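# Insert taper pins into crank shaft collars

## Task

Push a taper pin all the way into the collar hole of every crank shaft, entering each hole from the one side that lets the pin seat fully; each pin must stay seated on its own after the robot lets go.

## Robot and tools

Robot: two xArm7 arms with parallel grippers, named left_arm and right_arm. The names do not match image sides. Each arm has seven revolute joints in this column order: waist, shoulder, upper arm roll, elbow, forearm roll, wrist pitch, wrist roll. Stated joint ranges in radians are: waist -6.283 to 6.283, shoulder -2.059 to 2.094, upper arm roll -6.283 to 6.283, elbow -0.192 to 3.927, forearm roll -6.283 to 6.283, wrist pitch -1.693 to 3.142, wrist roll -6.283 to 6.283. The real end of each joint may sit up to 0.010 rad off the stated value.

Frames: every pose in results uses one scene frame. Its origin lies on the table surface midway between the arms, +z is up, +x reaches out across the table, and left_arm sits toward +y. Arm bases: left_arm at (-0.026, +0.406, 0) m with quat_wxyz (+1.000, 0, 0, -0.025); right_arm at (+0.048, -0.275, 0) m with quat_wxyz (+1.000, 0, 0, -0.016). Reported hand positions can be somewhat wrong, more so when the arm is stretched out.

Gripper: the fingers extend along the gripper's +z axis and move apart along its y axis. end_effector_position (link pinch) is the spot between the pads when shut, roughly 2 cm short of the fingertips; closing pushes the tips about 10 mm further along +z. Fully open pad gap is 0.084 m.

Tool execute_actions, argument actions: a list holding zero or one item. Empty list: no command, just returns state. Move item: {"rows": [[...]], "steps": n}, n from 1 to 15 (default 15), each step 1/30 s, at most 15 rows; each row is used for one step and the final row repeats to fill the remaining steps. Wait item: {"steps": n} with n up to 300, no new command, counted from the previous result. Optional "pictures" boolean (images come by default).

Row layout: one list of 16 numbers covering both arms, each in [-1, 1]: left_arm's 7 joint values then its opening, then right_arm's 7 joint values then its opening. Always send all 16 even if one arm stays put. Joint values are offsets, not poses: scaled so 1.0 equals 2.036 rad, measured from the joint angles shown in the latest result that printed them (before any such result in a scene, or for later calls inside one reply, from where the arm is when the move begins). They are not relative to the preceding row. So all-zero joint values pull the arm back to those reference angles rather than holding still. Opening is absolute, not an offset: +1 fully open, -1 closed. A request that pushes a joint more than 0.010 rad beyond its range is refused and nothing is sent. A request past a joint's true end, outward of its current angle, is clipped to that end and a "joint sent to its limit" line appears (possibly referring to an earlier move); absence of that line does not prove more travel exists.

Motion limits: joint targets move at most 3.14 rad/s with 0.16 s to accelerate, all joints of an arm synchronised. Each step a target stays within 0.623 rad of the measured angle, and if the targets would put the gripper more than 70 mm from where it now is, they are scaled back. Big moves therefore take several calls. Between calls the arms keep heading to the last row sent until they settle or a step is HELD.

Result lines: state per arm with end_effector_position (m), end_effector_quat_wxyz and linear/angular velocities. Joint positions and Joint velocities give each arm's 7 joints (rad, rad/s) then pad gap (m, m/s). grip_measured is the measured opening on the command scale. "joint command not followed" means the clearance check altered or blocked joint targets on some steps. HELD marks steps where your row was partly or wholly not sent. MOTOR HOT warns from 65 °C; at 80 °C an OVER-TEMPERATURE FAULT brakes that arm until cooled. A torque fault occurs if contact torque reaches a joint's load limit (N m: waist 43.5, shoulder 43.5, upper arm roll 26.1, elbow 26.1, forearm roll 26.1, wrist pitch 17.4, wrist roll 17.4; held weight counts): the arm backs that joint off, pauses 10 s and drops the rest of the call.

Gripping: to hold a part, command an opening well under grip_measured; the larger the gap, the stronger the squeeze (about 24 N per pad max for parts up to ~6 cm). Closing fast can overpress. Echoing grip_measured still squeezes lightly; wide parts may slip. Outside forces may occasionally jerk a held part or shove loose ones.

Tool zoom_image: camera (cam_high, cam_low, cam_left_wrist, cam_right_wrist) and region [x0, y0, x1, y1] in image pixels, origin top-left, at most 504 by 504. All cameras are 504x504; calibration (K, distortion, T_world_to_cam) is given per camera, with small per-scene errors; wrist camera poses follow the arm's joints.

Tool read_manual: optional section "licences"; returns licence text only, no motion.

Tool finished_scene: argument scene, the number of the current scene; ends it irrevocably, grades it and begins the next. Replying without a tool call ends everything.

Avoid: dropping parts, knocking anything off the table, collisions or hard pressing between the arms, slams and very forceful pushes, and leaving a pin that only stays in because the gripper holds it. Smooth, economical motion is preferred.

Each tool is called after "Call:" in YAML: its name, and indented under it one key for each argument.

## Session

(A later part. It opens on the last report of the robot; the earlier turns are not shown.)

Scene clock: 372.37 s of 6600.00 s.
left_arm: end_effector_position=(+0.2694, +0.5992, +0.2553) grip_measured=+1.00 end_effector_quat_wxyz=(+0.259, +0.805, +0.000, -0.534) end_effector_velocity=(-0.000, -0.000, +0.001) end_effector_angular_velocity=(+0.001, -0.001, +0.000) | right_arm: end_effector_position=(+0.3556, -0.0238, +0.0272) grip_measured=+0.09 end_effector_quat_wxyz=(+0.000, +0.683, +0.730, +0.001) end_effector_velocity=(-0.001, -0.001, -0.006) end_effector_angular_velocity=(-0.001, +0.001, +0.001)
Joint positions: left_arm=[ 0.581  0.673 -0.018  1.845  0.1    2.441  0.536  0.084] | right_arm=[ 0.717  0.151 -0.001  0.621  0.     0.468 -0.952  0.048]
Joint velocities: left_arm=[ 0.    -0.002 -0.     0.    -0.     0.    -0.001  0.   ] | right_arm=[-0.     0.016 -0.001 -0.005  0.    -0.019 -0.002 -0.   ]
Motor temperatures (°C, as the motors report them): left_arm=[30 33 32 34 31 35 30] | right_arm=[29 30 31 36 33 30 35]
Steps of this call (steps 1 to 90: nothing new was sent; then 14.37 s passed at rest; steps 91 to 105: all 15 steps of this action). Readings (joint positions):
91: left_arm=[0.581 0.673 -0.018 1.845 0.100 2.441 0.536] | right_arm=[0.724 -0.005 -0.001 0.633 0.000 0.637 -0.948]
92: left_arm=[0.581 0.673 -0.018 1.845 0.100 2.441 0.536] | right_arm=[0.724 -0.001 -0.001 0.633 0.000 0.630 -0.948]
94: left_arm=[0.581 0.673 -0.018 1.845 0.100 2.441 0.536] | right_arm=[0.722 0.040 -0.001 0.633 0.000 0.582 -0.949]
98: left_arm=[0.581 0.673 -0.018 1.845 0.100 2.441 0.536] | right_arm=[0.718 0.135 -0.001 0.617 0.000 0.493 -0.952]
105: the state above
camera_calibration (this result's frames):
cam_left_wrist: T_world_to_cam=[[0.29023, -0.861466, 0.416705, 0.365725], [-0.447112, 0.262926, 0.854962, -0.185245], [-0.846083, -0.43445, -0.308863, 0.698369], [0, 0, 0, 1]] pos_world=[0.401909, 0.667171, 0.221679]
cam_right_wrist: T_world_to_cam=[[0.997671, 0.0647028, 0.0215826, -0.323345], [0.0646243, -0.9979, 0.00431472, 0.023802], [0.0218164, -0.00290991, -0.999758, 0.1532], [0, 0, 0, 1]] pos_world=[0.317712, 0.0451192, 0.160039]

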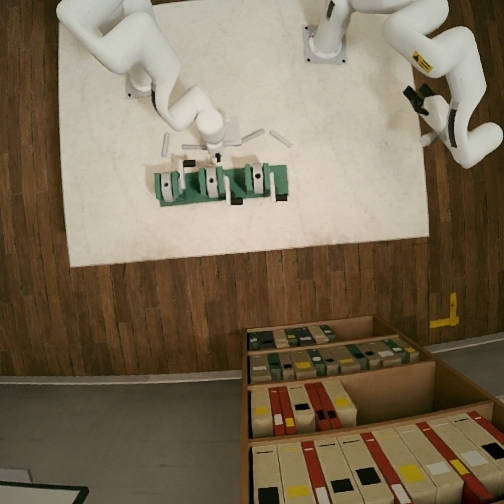

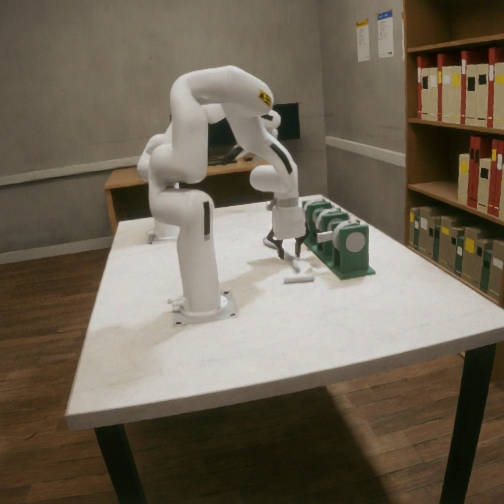

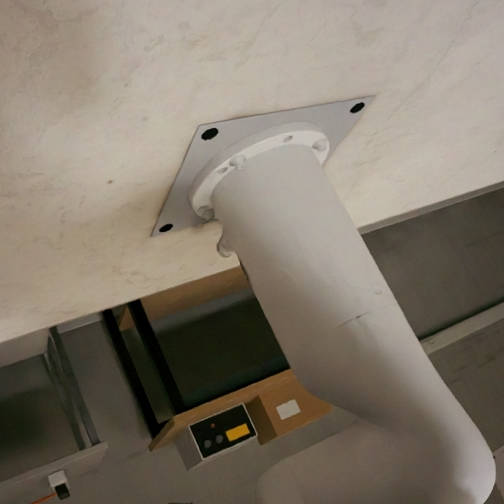

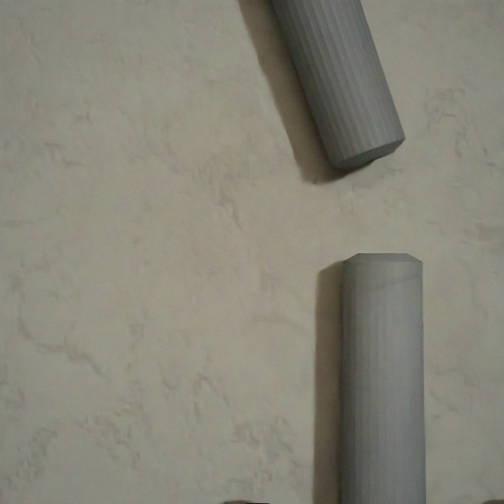

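Call:
execute_actions:
  actions:
    - {"rows": [[0,0,0,0,0,0,0,1, 0,0.003,0,0,0,-0.003,0,-0.1],[0,0,0,0,0,0,0,1, 0,0.003,0,0,0,-0.003,0,-0.25],[0,0,0,0,0,0,0,1, 0,0.003,0,0,0,-0.003,0,-0.4],[0,0,0,0,0,0,0,1, 0,0.003,0,0,0,-0.003,0,-0.5],[0,0,0,0,0,0,0,1, 0,0.003,0,0,0,-0.003,0,-0.55],[0,0,0,0,0,0,0,1, 0,0.003,0,0,0,-0.003,0,-0.6],[0,0,0,0,0,0,0,1, 0,0.003,0,0,0,-0.003,0,-0.7],[0,0,0,0,0,0,0,1, 0,0.003,0,0,0,-0.003,0,-0.8],[0,0,0,0,0,0,0,1, 0,0.003,0,0,0,-0.003,0,-0.9],[0,0,0,0,0,0,0,1, 0,0.003,0,0,0,-0.003,0,-1]], "steps": 15}

Scene clock: 381.67 s of 6600.00 s.
left_arm: end_effector_position=(+0.2694, +0.5992, +0.2553) grip_measured=+1.00 end_effector_quat_wxyz=(+0.259, +0.805, +0.000, -0.534) end_effector_velocity=(-0.000, -0.000, +0.001) end_effector_angular_velocity=(+0.002, +0.001, +0.001) | right_arm: end_effector_position=(+0.3556, -0.0238, +0.0252) grip_measured=-0.61 end_effector_quat_wxyz=(+0.000, +0.683, +0.730, +0.001) end_effector_velocity=(+0.001, -0.000, +0.000) end_effector_angular_velocity=(+0.001, -0.001, +0.001)
Joint positions: left_arm=[ 0.581  0.673 -0.018  1.845  0.1    2.441  0.536  0.084] | right_arm=[ 0.717  0.157 -0.001  0.621  0.     0.462 -0.952  0.017]
Joint velocities: left_arm=[ 0.    -0.002  0.    -0.001  0.     0.    -0.002 -0.   ] | right_arm=[-0.001 -0.     0.     0.    -0.    -0.001 -0.002  0.   ]
Motor temperatures (°C, as the motors report them): left_arm=[30 33 32 34 31 35 30] | right_arm=[29 30 31 36 33 30 35]
Steps of this call (steps 1 to 15: the robot went on to your last target; steps 16 to 90: nothing new was sent; then 5.80 s passed at rest; steps 91 to 105: all 15 steps of this action). Readings (joint positions):
91: left_arm=[0.581 0.673 -0.018 1.845 0.100 2.441 0.536] | right_arm=[0.717 0.154 -0.001 0.620 0.000 0.466 -0.952]
92: left_arm=[0.581 0.673 -0.018 1.845 0.100 2.441 0.536] | right_arm=[0.717 0.155 -0.001 0.621 0.000 0.465 -0.952]
94: left_arm=[0.581 0.673 -0.018 1.845 0.100 2.441 0.536] | right_arm=[0.717 0.156 -0.001 0.621 0.000 0.463 -0.952]
98: left_arm=[0.581 0.673 -0.018 1.845 0.100 2.441 0.536] | right_arm=[0.717 0.157 -0.001 0.621 0.000 0.462 -0.952]
105: the state above
camera_calibration (this result's frames):
cam_left_wrist: T_world_to_cam=[[0.29023, -0.861466, 0.416705, 0.365725], [-0.447112, 0.262926, 0.854962, -0.185245], [-0.846083, -0.43445, -0.308863, 0.698369], [0, 0, 0, 1]] pos_world=[0.401909, 0.667171, 0.221678]
cam_right_wrist: T_world_to_cam=[[0.997671, 0.06471, 0.0215614, -0.323344], [0.064631, -0.9979, 0.00434118, 0.0238323], [0.021797, -0.00293753, -0.999758, 0.151264], [0, 0, 0, 1]] pos_world=[0.317753, 0.0451501, 0.158096]

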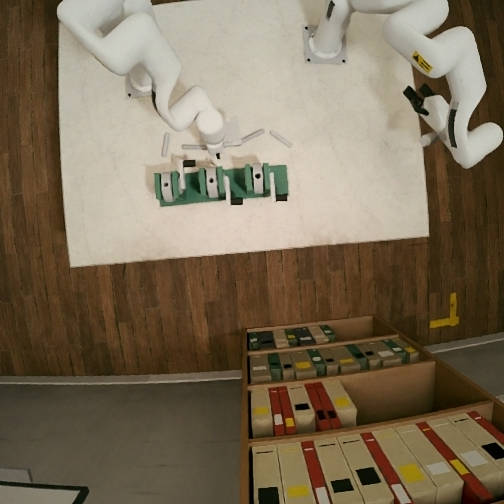

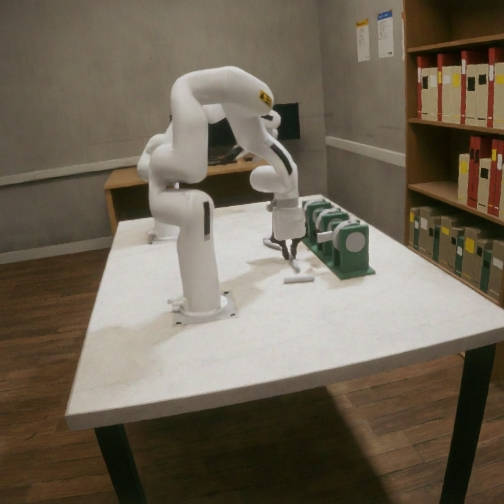

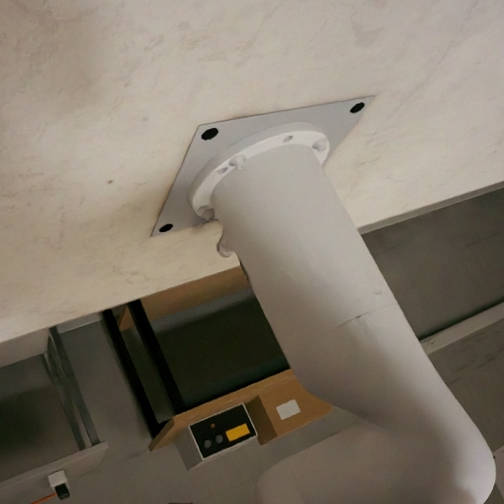

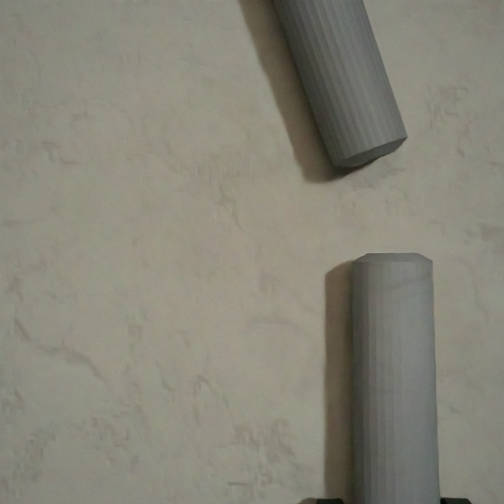

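Call:
execute_actions:
  actions:
    - {"rows": [[0,0,0,0,0,0,0,1, 0.003,-0.05,0,0.013,0,0.063,0,-1],[0,0,0,0,0,0,0,1, 0.003,-0.05,0,0.013,0,0.063,0,-1],[0,0,0,0,0,0,0,1, 0.003,-0.05,0,0.013,0,0.063,0,-1],[0,0,0,0,0,0,0,1, 0.003,-0.05,0,0.013,0,0.063,0,-1],[0,0,0,0,0,0,0,1, 0.0105,-0.1546,0.0005,0.0401,0,0.1957,-1,-1]], "steps": 15}
  pictures: false

Call:
execute_actions:
  actions:
    - {"steps": 20}
  pictures: false

Scene clock: 420.20 s of 6600.00 s.
left_arm: end_effector_position=(+0.2694, +0.5992, +0.2553) grip_measured=+1.00 end_effector_quat_wxyz=(+0.259, +0.805, +0.000, -0.534) end_effector_velocity=(-0.000, -0.000, -0.000) end_effector_angular_velocity=(-0.000, +0.001, +0.000) | right_arm: end_effector_position=(+0.3508, -0.0178, +0.1324) grip_measured=-0.61 end_effector_quat_wxyz=(+0.001, +0.417, +0.909, +0.002) end_effector_velocity=(-0.029, -0.010, +0.151) end_effector_angular_velocity=(-0.015, -0.005, +2.998)
Joint positions: left_arm=[ 0.581  0.673 -0.018  1.845  0.1    2.441  0.536  0.084] | right_arm=[ 0.735 -0.115  0.     0.693  0.     0.803 -1.577  0.017]
Joint velocities: left_arm=[-0.     0.     0.    -0.001 -0.    -0.    -0.    -0.   ] | right_arm=[ 0.027 -0.382  0.     0.097  0.     0.487 -2.97   0.   ]
Motor temperatures (°C, as the motors report them): left_arm=[30 33 32 34 31 35 30] | right_arm=[29 30 31 35 33 31 35]
From where the robot then was, a joint's target lay farther than a number of 1.0 reaches, so one or more steps of this call were cut to that.
Steps of this call (steps 1 to 15: the robot went on to your last target; steps 16 to 90: nothing new was sent; then 35.03 s passed at rest; steps 91 to 105: all 15 steps of this action). Readings (joint positions):
91: left_arm=[0.581 0.673 -0.018 1.845 0.100 2.441 0.536] | right_arm=[0.717 0.157 -0.001 0.621 0.000 0.463 -0.952]
92: left_arm=[0.581 0.673 -0.018 1.845 0.100 2.441 0.536] | right_arm=[0.717 0.153 -0.001 0.622 0.000 0.469 -0.952]
94: left_arm=[0.581 0.673 -0.018 1.845 0.100 2.441 0.536] | right_arm=[0.719 0.122 -0.001 0.627 0.000 0.514 -0.952]
98: left_arm=[0.581 0.673 -0.018 1.845 0.100 2.441 0.536] | right_arm=[0.725 0.034 -0.001 0.655 0.000 0.617 -1.008]
105: the state above

Scene clock: 420.87 s of 6600.00 s.
left_arm: end_effector_position=(+0.2694, +0.5992, +0.2553) grip_measured=+1.00 end_effector_quat_wxyz=(+0.259, +0.805, +0.000, -0.534) end_effector_velocity=(+0.000, +0.000, +0.000) end_effector_angular_velocity=(+0.001, +0.000, -0.000) | right_arm: end_effector_position=(+0.3463, -0.0200, +0.1484) grip_measured=-0.61 end_effector_quat_wxyz=(-0.000, -0.268, +0.964, +0.000) end_effector_velocity=(+0.000, -0.000, +0.000) end_effector_angular_velocity=(-0.000, +0.000, +0.125)
Joint positions: left_arm=[ 0.581  0.673 -0.018  1.845  0.1    2.441  0.536  0.084] | right_arm=[ 0.738 -0.157  0.     0.703  0.     0.86  -2.976  0.017]
Joint velocities: left_arm=[-0.     0.     0.     0.001  0.001  0.001 -0.     0.   ] | right_arm=[-0.001 -0.001 -0.    -0.     0.     0.001 -0.126  0.   ]
Motor temperatures (°C, as the motors report them): left_arm=[30 33 32 34 31 35 30] | right_arm=[29 30 31 35 33 31 35]
Steps of this call (steps 1 to 20: the robot went on to your last target). Readings (joint positions):
1: left_arm=[0.581 0.673 -0.018 1.845 0.100 2.441 0.536] | right_arm=[0.736 -0.126 0.000 0.696 0.000 0.818 -1.677]
2: left_arm=[0.581 0.673 -0.018 1.845 0.100 2.441 0.536] | right_arm=[0.737 -0.135 0.000 0.698 0.000 0.829 -1.778]
4: left_arm=[0.581 0.673 -0.018 1.845 0.100 2.441 0.536] | right_arm=[0.738 -0.145 0.000 0.699 0.000 0.844 -1.979]
8: left_arm=[0.581 0.673 -0.018 1.845 0.100 2.441 0.536] | right_arm=[0.738 -0.153 0.000 0.701 0.000 0.856 -2.382]
20: the state above

Call:
execute_actions:
  actions:
    - {"rows": [[0,0,0,0,0,0,0,1, 0,0,0,0,0,-0.7713,-0.0813,-1]], "steps": 15}
  pictures: false

Call:
execute_actions:
  actions:
    - {"steps": 12}

Scene clock: 427.00 s of 6600.00 s.
left_arm: end_effector_position=(+0.2694, +0.5992, +0.2553) grip_measured=+1.00 end_effector_quat_wxyz=(+0.259, +0.805, +0.000, -0.534) end_effector_velocity=(-0.000, -0.000, -0.000) end_effector_angular_velocity=(-0.001, +0.001, -0.000) | right_arm: end_effector_position=(+0.4557, +0.0734, +0.2560) grip_measured=-0.61 end_effector_quat_wxyz=(+0.318, -0.308, +0.888, +0.125) end_effector_velocity=(+0.194, +0.168, +0.393) end_effector_angular_velocity=(+1.089, -1.417, +0.113)
Joint positions: left_arm=[ 0.581  0.673 -0.018  1.845  0.1    2.441  0.536  0.084] | right_arm=[ 0.738 -0.157  0.     0.703  0.     0.163 -3.102  0.017]
Joint velocities: left_arm=[-0.     0.    -0.    -0.     0.     0.     0.001 -0.   ] | right_arm=[ 0.001 -0.003  0.003 -0.002 -0.    -1.784 -0.144  0.   ]
Motor temperatures (°C, as the motors report them): left_arm=[30 33 32 34 31 35 30] | right_arm=[29 30 31 36 33 31 35]
Steps of this call (steps 1 to 30: the robot went on to your last target; steps 31 to 90: nothing new was sent; then 2.63 s passed at rest; steps 91 to 105: all 15 steps of this action). Readings (joint positions):
91: left_arm=[0.581 0.673 -0.018 1.845 0.100 2.441 0.536] | right_arm=[0.738 -0.157 0.000 0.703 0.000 0.860 -2.988]
92: left_arm=[0.581 0.673 -0.018 1.845 0.100 2.441 0.536] | right_arm=[0.738 -0.157 0.000 0.702 0.000 0.853 -2.990]
94: left_arm=[0.581 0.673 -0.018 1.845 0.100 2.441 0.536] | right_arm=[0.738 -0.157 0.000 0.701 0.000 0.804 -3.002]
98: left_arm=[0.581 0.673 -0.018 1.845 0.100 2.441 0.536] | right_arm=[0.738 -0.157 0.000 0.703 0.000 0.581 -3.051]
105: the state above

Scene clock: 427.40 s of 6600.00 s.
left_arm: end_effector_position=(+0.2694, +0.5992, +0.2553) grip_measured=+1.00 end_effector_quat_wxyz=(+0.259, +0.805, +0.000, -0.534) end_effector_velocity=(-0.000, -0.000, +0.001) end_effector_angular_velocity=(-0.001, -0.001, -0.001) | right_arm: end_effector_position=(+0.4866, +0.0998, +0.4350) grip_measured=-0.61 end_effector_quat_wxyz=(+0.608, -0.261, +0.715, +0.226) end_effector_velocity=(-0.042, -0.037, +0.425) end_effector_angular_velocity=(+1.004, -1.266, +0.007)
Joint positions: left_arm=[ 0.581  0.673 -0.018  1.845  0.1    2.441  0.536  0.084] | right_arm=[ 0.738 -0.157  0.     0.703  0.    -0.55  -3.136  0.017]
Joint velocities: left_arm=[-0.    -0.001  0.     0.     0.     0.001  0.002 -0.   ] | right_arm=[-0.    -0.006 -0.001  0.007  0.    -1.601 -0.061  0.   ]
Motor temperatures (°C, as the motors report them): left_arm=[30 33 32 34 31 35 30] | right_arm=[29 30 31 36 33 31 35]
Steps of this call (steps 1 to 12: the robot went on to your last target). Readings (joint positions):
1: left_arm=[0.581 0.673 -0.018 1.845 0.100 2.441 0.536] | right_arm=[0.738 -0.157 0.000 0.703 0.000 0.103 -3.107]
2: left_arm=[0.581 0.673 -0.018 1.845 0.100 2.441 0.536] | right_arm=[0.738 -0.157 0.000 0.703 0.000 0.044 -3.110]
4: left_arm=[0.581 0.673 -0.018 1.845 0.100 2.441 0.536] | right_arm=[0.738 -0.157 0.000 0.703 0.000 -0.076 -3.117]
8: left_arm=[0.581 0.673 -0.018 1.845 0.100 2.441 0.536] | right_arm=[0.738 -0.157 0.000 0.703 0.000 -0.315 -3.127]
12: the state above
camera_calibration (this result's frames):
cam_left_wrist: T_world_to_cam=[[0.29023, -0.861466, 0.416705, 0.365725], [-0.447112, 0.262926, 0.854963, -0.185245], [-0.846084, -0.43445, -0.308863, 0.698369], [0, 0, 0, 1]] pos_world=[0.401909, 0.667171, 0.221678]
cam_right_wrist: T_world_to_cam=[[-0.663637, 0.747981, 0.010493, 0.274187], [0.121933, 0.094323, 0.988046, -0.427853], [0.73805, 0.656983, -0.1538, -0.223907], [0, 0, 0, 1]] pos_world=[0.399384, -0.0176273, 0.385425]

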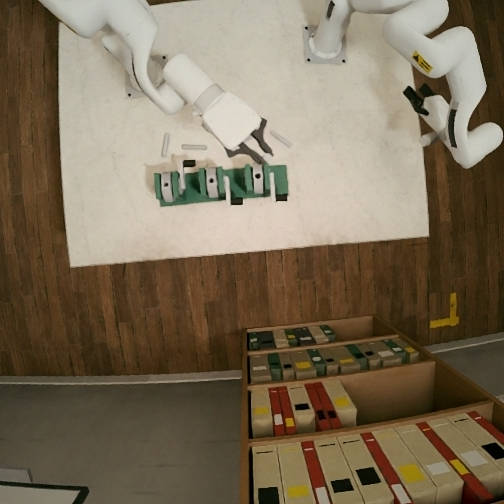

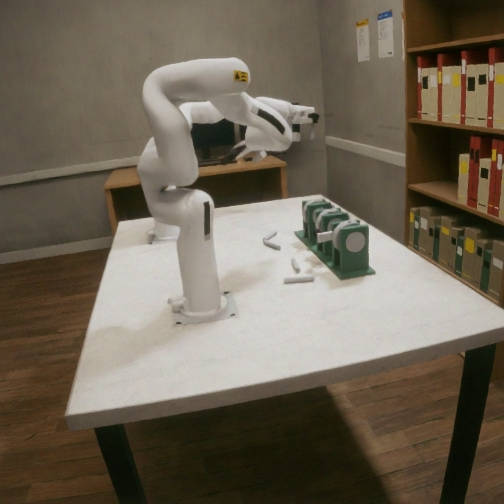

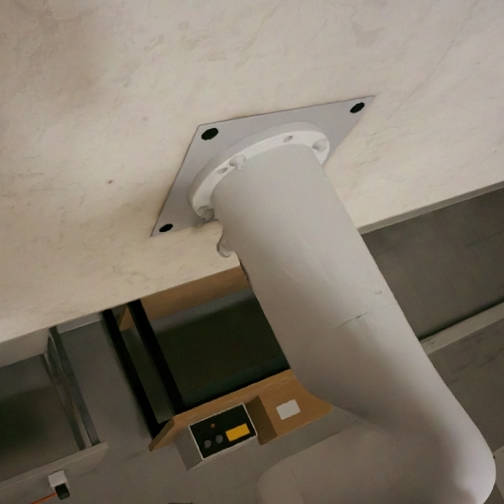

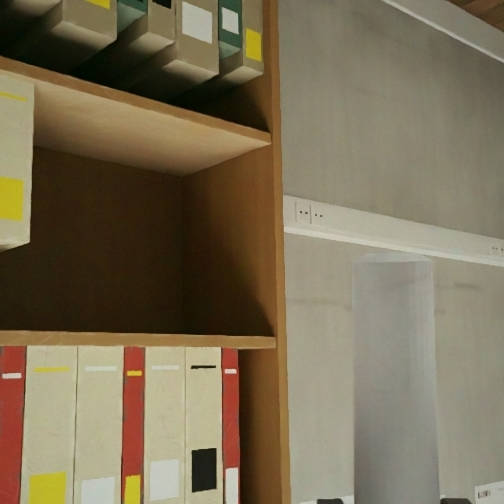

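Call:
execute_actions:
  actions:
    - {"rows": [[0,0,0,0,0,0,0,1, 0.0002,0.3175,0,-0.025,0,-0.4215,-0.0028,-1]], "steps": 15}
  pictures: false

Call:
execute_actions:
  actions:
    - {"steps": 20}

Scene clock: 433.47 s of 6600.00 s.
left_arm: end_effector_position=(+0.2694, +0.5992, +0.2553) grip_measured=+1.00 end_effector_quat_wxyz=(+0.259, +0.805, +0.000, -0.534) end_effector_velocity=(+0.000, +0.000, -0.000) end_effector_angular_velocity=(+0.002, +0.000, +0.000) | right_arm: end_effector_position=(+0.4901, +0.1030, +0.3001) grip_measured=-0.61 end_effector_quat_wxyz=(+0.662, -0.245, +0.665, +0.244) end_effector_velocity=(-0.063, -0.052, -0.418) end_effector_angular_velocity=(+0.015, -0.016, +0.003)
Joint positions: left_arm=[ 0.581  0.673 -0.018  1.845  0.1    2.441  0.536  0.084] | right_arm=[ 0.739  0.341  0.     0.664  0.    -1.245 -3.142  0.017]
Joint velocities: left_arm=[ 0.     0.001 -0.     0.001  0.    -0.001 -0.002 -0.   ] | right_arm=[ 0.002  1.234  0.002 -0.094  0.    -1.351  0.001 -0.   ]
Motor temperatures (°C, as the motors report them): left_arm=[30 33 32 34 31 35 30] | right_arm=[29 30 31 36 33 31 35]
Steps of this call (steps 1 to 30: the robot went on to your last target; steps 31 to 90: nothing new was sent; then 2.57 s passed at rest; steps 91 to 105: all 15 steps of this action). Readings (joint positions):
91: left_arm=[0.581 0.673 -0.018 1.845 0.100 2.441 0.536] | right_arm=[0.738 -0.157 0.000 0.703 0.000 -0.710 -3.142]
92: left_arm=[0.581 0.673 -0.018 1.845 0.100 2.441 0.536] | right_arm=[0.738 -0.152 0.000 0.703 0.000 -0.717 -3.142]
94: left_arm=[0.581 0.673 -0.018 1.845 0.100 2.441 0.536] | right_arm=[0.738 -0.109 0.000 0.704 0.000 -0.768 -3.142]
98: left_arm=[0.581 0.673 -0.018 1.845 0.100 2.441 0.536] | right_arm=[0.739 0.053 0.000 0.686 0.000 -0.929 -3.142]
105: the state above

Scene clock: 434.13 s of 6600.00 s.
left_arm: end_effector_position=(+0.2694, +0.5992, +0.2553) grip_measured=+1.00 end_effector_quat_wxyz=(+0.259, +0.805, +0.000, -0.534) end_effector_velocity=(-0.000, -0.000, -0.000) end_effector_angular_velocity=(+0.001, +0.001, +0.000) | right_arm: end_effector_position=(+0.4797, +0.0941, +0.2523) grip_measured=-0.61 end_effector_quat_wxyz=(+0.664, -0.245, +0.663, +0.245) end_effector_velocity=(-0.000, -0.001, -0.003) end_effector_angular_velocity=(-0.002, +0.005, -0.000)
Joint positions: left_arm=[ 0.581  0.673 -0.018  1.845  0.1    2.441  0.536  0.084] | right_arm=[ 0.739  0.488  0.     0.652  0.    -1.408 -3.142  0.017]
Joint velocities: left_arm=[ 0.    -0.     0.    -0.001  0.    -0.001 -0.001 -0.   ] | right_arm=[-0.     0.005 -0.    -0.002 -0.    -0.001  0.001  0.   ]
Motor temperatures (°C, as the motors report them): left_arm=[30 33 32 34 31 35 30] | right_arm=[29 30 31 36 33 31 35]
Steps of this call (steps 1 to 20: the robot went on to your last target). Readings (joint positions):
1: left_arm=[0.581 0.673 -0.018 1.845 0.100 2.441 0.536] | right_arm=[0.739 0.382 0.000 0.660 0.000 -1.288 -3.142]
2: left_arm=[0.581 0.673 -0.018 1.845 0.100 2.441 0.536] | right_arm=[0.739 0.417 0.000 0.657 0.000 -1.325 -3.142]
4: left_arm=[0.581 0.673 -0.018 1.845 0.100 2.441 0.536] | right_arm=[0.739 0.460 0.000 0.651 0.000 -1.370 -3.142]
8: left_arm=[0.581 0.673 -0.018 1.845 0.100 2.441 0.536] | right_arm=[0.739 0.480 0.000 0.654 0.000 -1.400 -3.142]
20: the state above
camera_calibration (this result's frames):
cam_left_wrist: T_world_to_cam=[[0.29023, -0.861466, 0.416705, 0.365725], [-0.447112, 0.262926, 0.854963, -0.185245], [-0.846084, -0.43445, -0.308863, 0.698369], [0, 0, 0, 1]] pos_world=[0.401909, 0.667171, 0.221679]
cam_right_wrist: T_world_to_cam=[[-0.664901, 0.74693, 0.00160385, 0.278708], [-0.00415701, -0.00584768, 0.999974, -0.179056], [0.74692, 0.664877, 0.00699312, -0.288754], [0, 0, 0, 1]] pos_world=[0.400245, -0.0172367, 0.180624]

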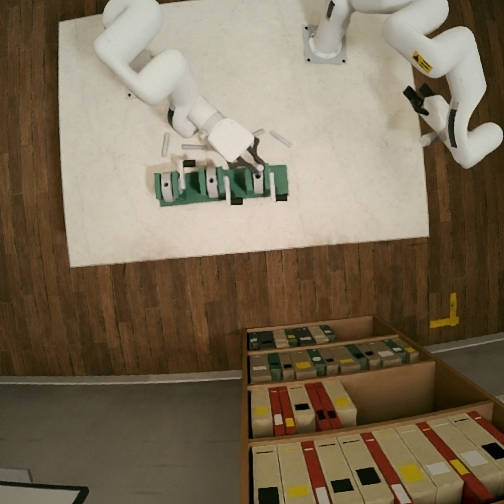

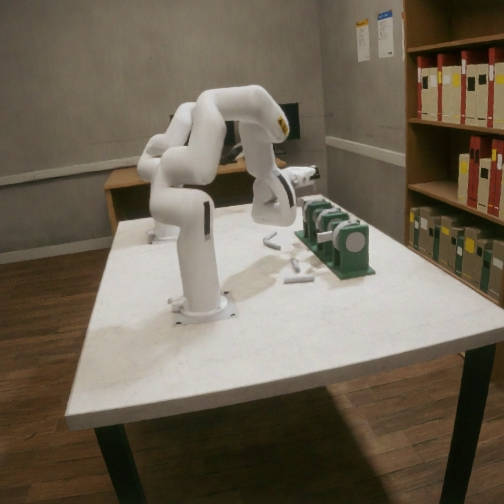

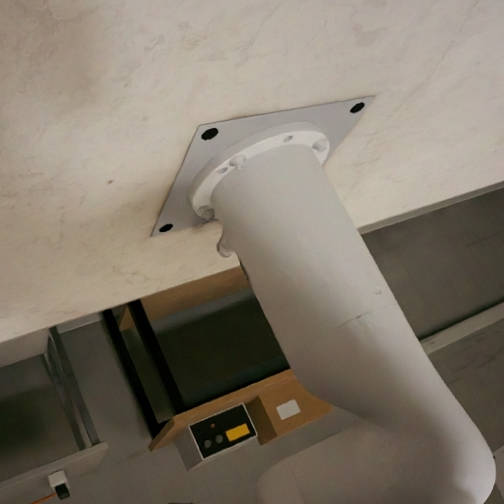

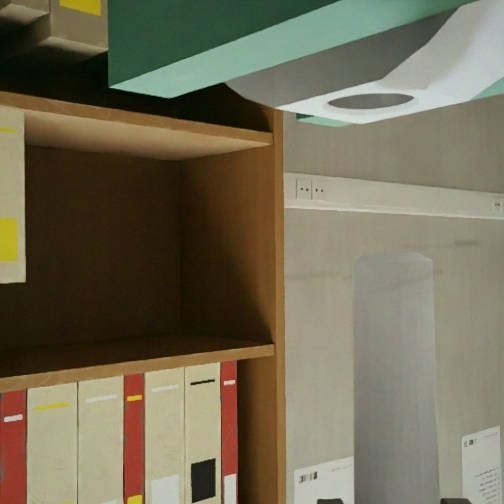

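Call:
zoom_image:
  camera: "cam_low"
  region: [270, 150, 350, 230]

Region (270, 150, 350, 230) of cam_low's 504x504 image, scaled by 6.300, with more detail than that image has.

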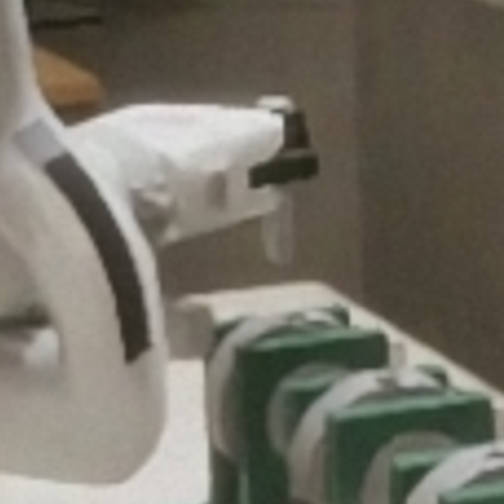

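Call:
execute_actions:
  actions:
    - {"rows": [[-0.520,-0.740,0.009,-0.818,-0.049,-1.0,-0.263,1, -0.0036,0,0,0,0,0,0,-1]], "steps": 15}
  pictures: false

Call:
execute_actions:
  actions:
    - {"steps": 30}
  pictures: false

Scene clock: 482.17 s of 6600.00 s.
left_arm: end_effector_position=(+0.3025, +0.4384, +0.2524) grip_measured=+1.00 end_effector_quat_wxyz=(+0.038, +0.915, -0.081, -0.393) end_effector_velocity=(-0.015, -0.398, -0.017) end_effector_angular_velocity=(+0.337, -1.145, -0.807) | right_arm: end_effector_position=(+0.4823, +0.0910, +0.2523) grip_measured=-0.61 end_effector_quat_wxyz=(+0.665, -0.242, +0.664, +0.243) end_effector_velocity=(-0.000, +0.000, +0.001) end_effector_angular_velocity=(+0.003, +0.001, +0.000)
Joint positions: left_arm=[ 0.123  0.216 -0.01   1.388  0.044  1.983  0.24   0.084] | right_arm=[ 0.732  0.488  0.     0.652  0.    -1.408 -3.142  0.017]
Joint velocities: left_arm=[-1.149 -1.147  0.017 -1.141 -0.091 -1.141 -0.488 -0.   ] | right_arm=[-0.    -0.001  0.    -0.     0.    -0.     0.003  0.   ]
Motor temperatures (°C, as the motors report them): left_arm=[30 34 32 34 31 35 30] | right_arm=[29 30 31 34 33 31 35]
Steps of this call (steps 1 to 15: the robot went on to your last target; steps 16 to 90: nothing new was sent; then 44.53 s passed at rest; steps 91 to 105: all 15 steps of this action). Readings (joint positions):
91: left_arm=[0.581 0.673 -0.018 1.845 0.100 2.440 0.536] | right_arm=[0.739 0.489 0.000 0.652 0.000 -1.408 -3.142]
92: left_arm=[0.576 0.668 -0.016 1.838 0.099 2.433 0.530] | right_arm=[0.737 0.489 0.001 0.652 0.000 -1.408 -3.142]
94: left_arm=[0.536 0.625 -0.008 1.788 0.093 2.385 0.489] | right_arm=[0.734 0.488 0.000 0.652 0.000 -1.408 -3.142]
98: left_arm=[0.385 0.477 -0.014 1.648 0.071 2.243 0.380] | right_arm=[0.732 0.488 0.000 0.652 0.000 -1.408 -3.142]
105: the state above

Scene clock: 483.17 s of 6600.00 s.
left_arm: end_effector_position=(+0.2816, +0.2274, +0.2240) grip_measured=+1.00 end_effector_quat_wxyz=(+0.077, +0.922, -0.249, +0.287) end_effector_velocity=(+0.001, -0.005, +0.005) end_effector_angular_velocity=(-0.026, -0.044, -0.008) | right_arm: end_effector_position=(+0.4824, +0.0910, +0.2523) grip_measured=-0.61 end_effector_quat_wxyz=(+0.665, -0.242, +0.664, +0.243) end_effector_velocity=(+0.000, -0.000, -0.000) end_effector_angular_velocity=(-0.002, -0.001, -0.000)
Joint positions: left_arm=[-0.476 -0.831  0.     0.183  0.     0.411  0.001  0.084] | right_arm=[ 0.732  0.488  0.     0.652  0.    -1.408 -3.142  0.017]
Joint velocities: left_arm=[-0.009 -0.019 -0.002 -0.026 -0.001 -0.058 -0.003 -0.   ] | right_arm=[ 0.     0.001 -0.001  0.001 -0.001  0.    -0.001 -0.   ]
Motor temperatures (°C, as the motors report them): left_arm=[30 33 32 35 31 35 30] | right_arm=[29 30 31 34 33 31 35]
Steps of this call (steps 1 to 30: the robot went on to your last target). Readings (joint positions):
1: left_arm=[0.084 0.177 -0.010 1.350 0.042 1.944 0.224] | right_arm=[0.732 0.488 0.000 0.652 0.000 -1.408 -3.142]
2: left_arm=[0.046 0.138 -0.009 1.311 0.039 1.905 0.209] | right_arm=[0.732 0.488 0.000 0.652 0.000 -1.408 -3.142]
4: left_arm=[-0.030 0.054 -0.008 1.226 0.033 1.820 0.179] | right_arm=[0.732 0.488 0.000 0.652 0.000 -1.408 -3.142]
8: left_arm=[-0.175 -0.153 -0.006 1.020 0.022 1.613 0.121] | right_arm=[0.732 0.488 0.000 0.652 0.000 -1.408 -3.142]
30: the state above

Call:
execute_actions:
  actions:
    - {"rows": [[0,-0.001,0,-0.002,0,-0.0905,0,1, 0,0,0,0,0,0,0,-1]], "steps": 12}

Scene clock: 485.47 s of 6600.00 s.
left_arm: end_effector_position=(+0.3031, +0.2149, +0.2615) grip_measured=+1.00 end_effector_quat_wxyz=(+0.099, +0.893, -0.241, +0.367) end_effector_velocity=(+0.005, -0.003, +0.009) end_effector_angular_velocity=(-0.027, -0.045, +0.001) | right_arm: end_effector_position=(+0.4824, +0.0910, +0.2523) grip_measured=-0.61 end_effector_quat_wxyz=(+0.665, -0.242, +0.664, +0.243) end_effector_velocity=(+0.001, -0.001, +0.000) end_effector_angular_velocity=(+0.002, -0.000, -0.001)
Joint positions: left_arm=[-0.476 -0.833  0.     0.179  0.     0.233  0.001  0.084] | right_arm=[ 0.732  0.488  0.     0.652  0.    -1.408 -3.142  0.017]
Joint velocities: left_arm=[ 0.     0.002  0.    -0.009 -0.    -0.064  0.     0.   ] | right_arm=[-0.001  0.001 -0.001  0.001 -0.001 -0.001  0.002  0.   ]
Motor temperatures (°C, as the motors report them): left_arm=[30 33 32 35 31 35 30] | right_arm=[29 30 31 34 33 31 35]
Steps of this call (steps 1 to 15: the robot went on to your last target; steps 16 to 57: nothing new was sent; steps 58 to 69: all 12 steps of this action). Readings (joint positions):
58: left_arm=[-0.478 -0.833 0.000 0.180 0.000 0.405 0.001] | right_arm=[0.732 0.488 0.000 0.652 0.000 -1.408 -3.142]
59: left_arm=[-0.477 -0.833 0.000 0.180 0.000 0.398 0.001] | right_arm=[0.732 0.488 0.000 0.652 0.000 -1.408 -3.142]
61: left_arm=[-0.477 -0.833 0.000 0.178 0.000 0.350 0.001] | right_arm=[0.732 0.488 0.000 0.652 0.000 -1.408 -3.142]
65: left_arm=[-0.476 -0.833 0.000 0.181 0.000 0.254 0.001] | right_arm=[0.732 0.488 0.000 0.652 0.000 -1.408 -3.142]
69: the state above
camera_calibration (this result's frames):
cam_left_wrist: T_world_to_cam=[[-0.507722, -0.861446, 0.0113495, 0.37018], [-0.603848, 0.34644, -0.717877, 0.366413], [0.61448, -0.371336, -0.696077, 0.20682], [0, 0, 0, 1]] pos_world=[0.28212, 0.26875, 0.402801]
cam_right_wrist: T_world_to_cam=[[-0.65941, 0.751782, 0.00160404, 0.279776], [-0.00419962, -0.0058172, 0.999974, -0.179046], [0.751772, 0.659386, 0.00699312, -0.290497], [0, 0, 0, 1]] pos_world=[0.402123, -0.0198226, 0.180624]

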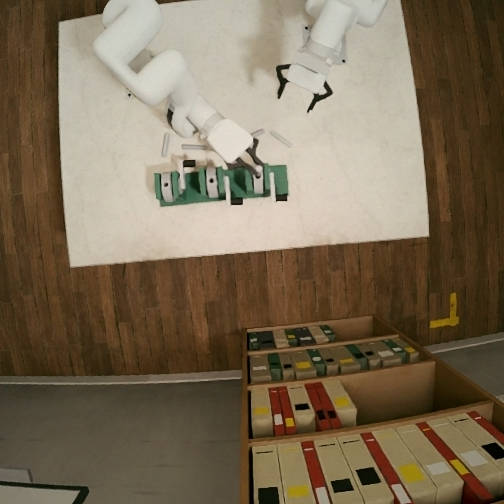

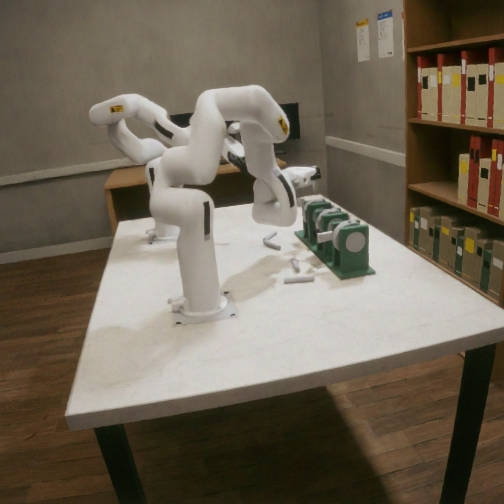

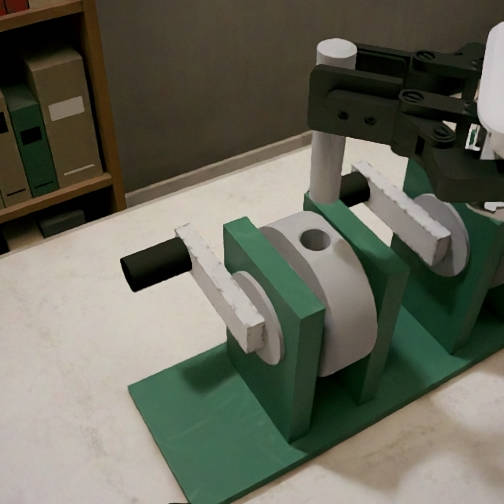

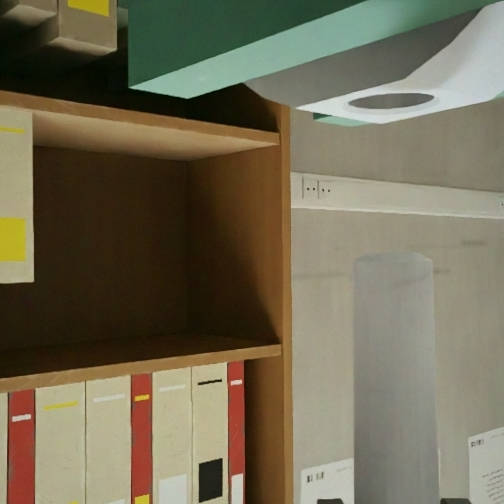

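Call:
zoom_image:
  camera: "cam_left_wrist"
  region: [270, 150, 370, 270]

Region (270, 150, 370, 270) of cam_left_wrist's 504x504 image, scaled by 4.200, with more detail than that image has.

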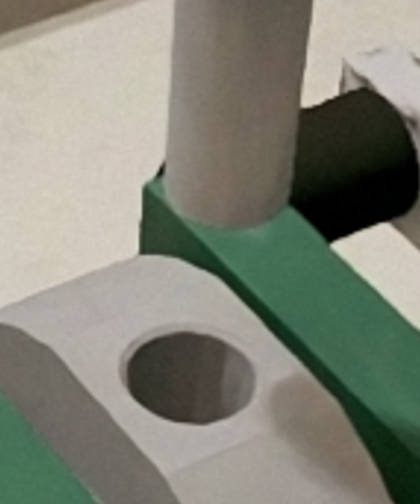

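Call:
execute_actions:
  actions:
    - {"rows": [[0,0,0,0,0,0,0,1, 0,0.027,0,0.0107,0,-0.016,0,-1],[0,0,0,0,0,0,0,1, 0,0.027,0,0.0107,0,-0.016,0,-1],[0,0,0,0,0,0,0,1, 0,0.027,0,0.0107,0,-0.016,0,-1],[0,0,0,0,0,0,0,1, 0,0.054,0,0.0213,0,-0.0321,0,-1]], "steps": 15}

Scene clock: 511.80 s of 6600.00 s.
left_arm: end_effector_position=(+0.3031, +0.2149, +0.2615) grip_measured=+1.00 end_effector_quat_wxyz=(+0.099, +0.893, -0.241, +0.367) end_effector_velocity=(-0.000, +0.000, +0.000) end_effector_angular_velocity=(+0.001, +0.001, -0.000) | right_arm: end_effector_position=(+0.4845, +0.0927, +0.2230) grip_measured=-0.61 end_effector_quat_wxyz=(+0.665, -0.242, +0.664, +0.243) end_effector_velocity=(-0.001, +0.001, -0.002) end_effector_angular_velocity=(+0.002, -0.004, +0.001)
Joint positions: left_arm=[-0.476 -0.833  0.     0.179  0.     0.233  0.001  0.084] | right_arm=[ 0.732  0.596  0.     0.695  0.    -1.473 -3.142  0.017]
Joint velocities: left_arm=[-0.    -0.     0.     0.001  0.     0.002  0.001  0.   ] | right_arm=[-0.     0.011  0.002  0.005 -0.    -0.011 -0.002  0.   ]
Motor temperatures (°C, as the motors report them): left_arm=[30 32 32 36 31 35 30] | right_arm=[29 30 31 34 33 31 35]
Steps of this call (steps 1 to 15: the robot went on to your last target; steps 16 to 90: nothing new was sent; then 22.83 s passed at rest; steps 91 to 105: all 15 steps of this action). Readings (joint positions):
91: left_arm=[-0.476 -0.833 0.000 0.179 0.000 0.227 0.001] | right_arm=[0.732 0.489 0.000 0.653 0.000 -1.409 -3.142]
92: left_arm=[-0.476 -0.833 0.000 0.179 0.000 0.229 0.001] | right_arm=[0.732 0.494 0.000 0.655 0.000 -1.413 -3.142]
94: left_arm=[-0.476 -0.833 0.000 0.179 0.000 0.231 0.001] | right_arm=[0.732 0.520 0.000 0.666 0.000 -1.428 -3.142]
98: left_arm=[-0.476 -0.833 0.000 0.179 0.000 0.232 0.001] | right_arm=[0.732 0.581 0.000 0.687 0.000 -1.461 -3.142]
105: the state above
camera_calibration (this result's frames):
cam_left_wrist: T_world_to_cam=[[-0.507723, -0.861446, 0.0113491, 0.370181], [-0.603822, 0.346425, -0.717906, 0.366429], [0.614505, -0.37135, -0.696048, 0.206812], [0, 0, 0, 1]] pos_world=[0.282119, 0.26875, 0.402811]
cam_right_wrist: T_world_to_cam=[[-0.65937, 0.751817, 0.00159841, 0.279879], [-0.00377896, -0.0054403, 0.999978, -0.149988], [0.751809, 0.65935, 0.00642826, -0.292967], [0, 0, 0, 1]] pos_world=[0.404232, -0.0180662, 0.151421]

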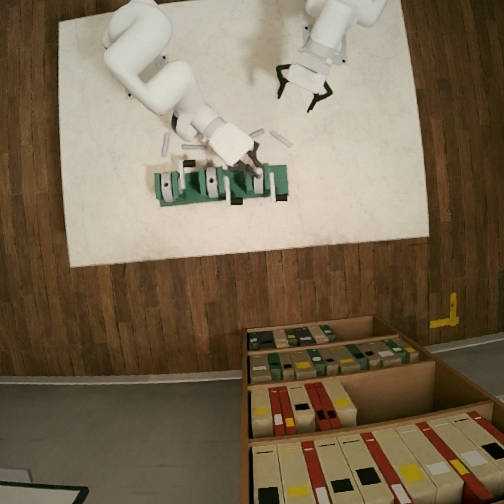

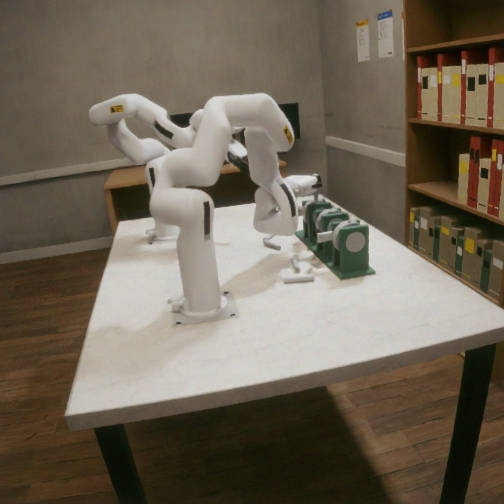

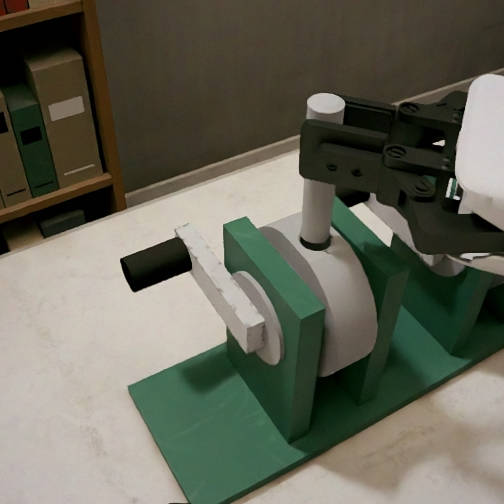

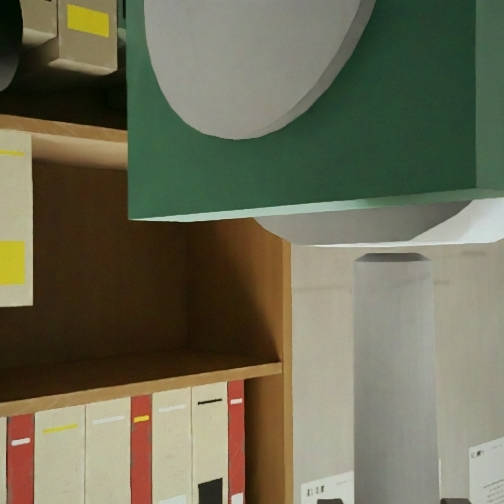

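Call:
zoom_image:
  camera: "cam_left_wrist"
  region: [270, 170, 370, 270]

Region (270, 170, 370, 270) of cam_left_wrist's 504x504 image, scaled by 5.040, with more detail than that image has.

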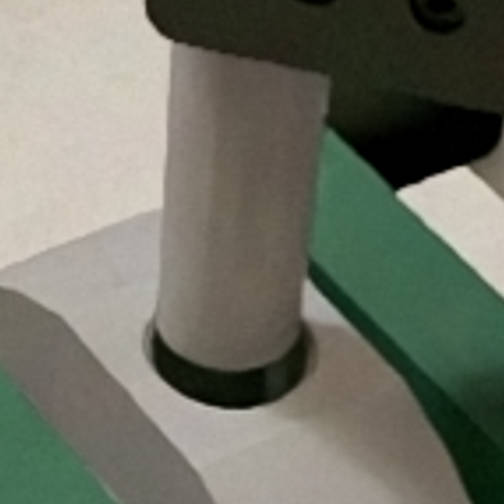

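Call:
execute_actions:
  actions:
    - {"rows": [[0,0,0,0,0,0,0,1, 0,0.012,0,0.0048,0,-0.007,0,-1],[0,0,0,0,0,0,0,1, 0,0.012,0,0.0048,0,-0.007,0,-1],[0,0,0,0,0,0,0,1, 0,0.024,0,0.0097,0,-0.0145,0,-1],[0,0,0,0,0,0,0,1, 0,0.024,0,0.0097,0,-0.0145,0,-1],[0,0,0,0,0,0,0,1, 0,0.036,0,0.0145,0,-0.0217,0,-1],[0,0,0,0,0,0,0,1, 0,0.036,0,0.0145,0,-0.0217,0,-1],[0,0,0,0,0,0,0,1, 0,0.049,0,0.0194,0,-0.029,0,-1]], "steps": 14}

Scene clock: 533.40 s of 6600.00 s.
left_arm: end_effector_position=(+0.3031, +0.2149, +0.2615) grip_measured=+1.00 end_effector_quat_wxyz=(+0.099, +0.893, -0.241, +0.367) end_effector_velocity=(-0.000, +0.000, -0.002) end_effector_angular_velocity=(+0.002, +0.003, -0.000) | right_arm: end_effector_position=(+0.4845, +0.0927, +0.1954) grip_measured=-0.61 end_effector_quat_wxyz=(+0.664, -0.242, +0.665, +0.242) end_effector_velocity=(+0.002, +0.001, -0.000) end_effector_angular_velocity=(+0.014, -0.017, -0.001)
Joint positions: left_arm=[-0.476 -0.833  0.     0.179  0.     0.233  0.001  0.084] | right_arm=[ 0.732  0.693  0.     0.733  0.    -1.53  -3.142  0.017]
Joint velocities: left_arm=[ 0.     0.001 -0.    -0.002 -0.     0.     0.     0.   ] | right_arm=[-0.     0.025 -0.001  0.021 -0.001 -0.025  0.    -0.   ]
Motor temperatures (°C, as the motors report them): left_arm=[30 32 32 36 31 35 30] | right_arm=[29 30 31 34 33 31 35]
Steps of this call (steps 1 to 15: the robot went on to your last target; steps 16 to 90: nothing new was sent; then 18.13 s passed at rest; steps 91 to 104: all 14 steps of this action). Readings (joint positions):
91: left_arm=[-0.476 -0.833 0.000 0.179 0.000 0.233 0.001] | right_arm=[0.732 0.599 0.000 0.696 0.000 -1.474 -3.142]
92: left_arm=[-0.476 -0.833 0.000 0.179 0.000 0.233 0.001] | right_arm=[0.732 0.602 0.000 0.698 0.000 -1.477 -3.142]
94: left_arm=[-0.476 -0.833 0.000 0.179 0.000 0.233 0.001] | right_arm=[0.732 0.618 0.000 0.705 0.000 -1.487 -3.142]
98: left_arm=[-0.476 -0.833 0.000 0.179 0.000 0.233 0.001] | right_arm=[0.732 0.662 0.000 0.721 0.000 -1.512 -3.142]
104: the state above
camera_calibration (this result's frames):
cam_left_wrist: T_world_to_cam=[[-0.507723, -0.861446, 0.0113492, 0.370181], [-0.603822, 0.346425, -0.717906, 0.366428], [0.614505, -0.37135, -0.696048, 0.206812], [0, 0, 0, 1]] pos_world=[0.282119, 0.26875, 0.402811]
cam_right_wrist: T_world_to_cam=[[-0.65933, 0.751852, 0.0016165, 0.279916], [-0.00234894, -0.00420987, 0.999988, -0.123234], [0.75185, 0.659318, 0.00454175, -0.292426], [0, 0, 0, 1]] pos_world=[0.404128, -0.0181729, 0.124108]

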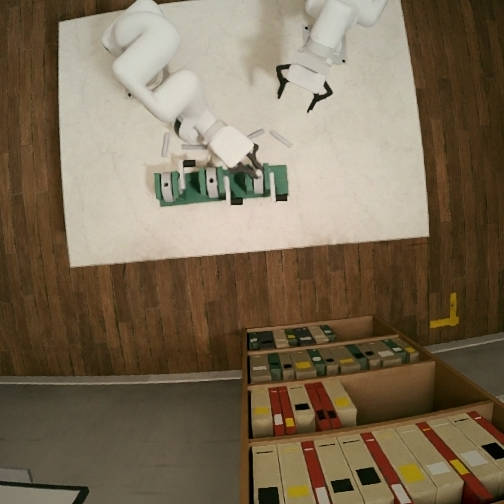

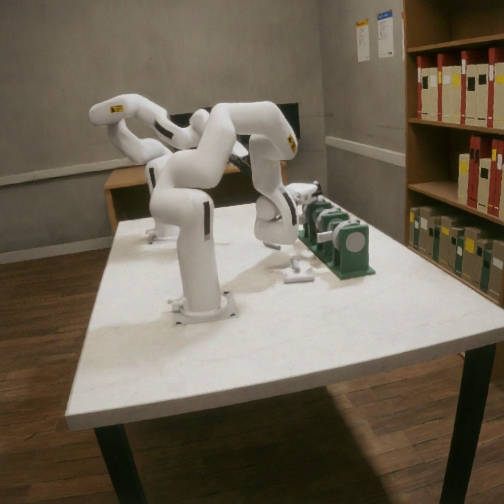

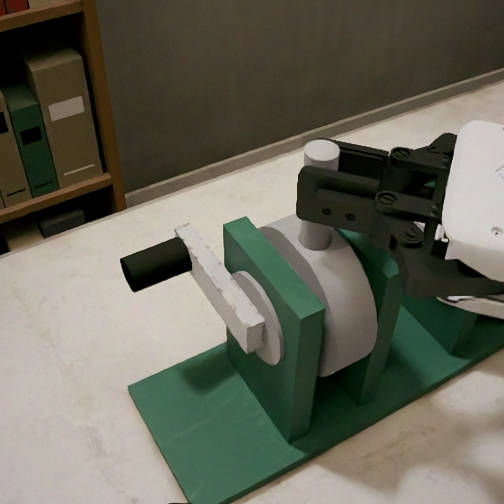

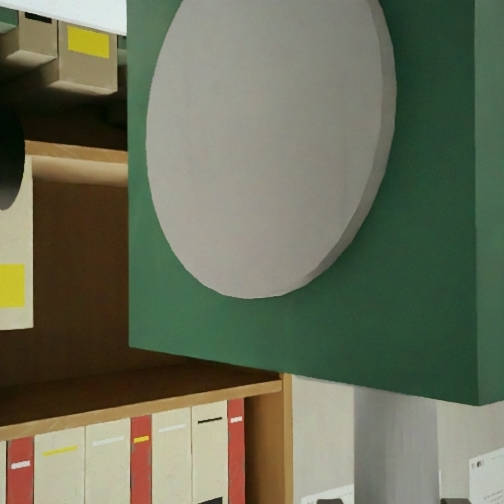

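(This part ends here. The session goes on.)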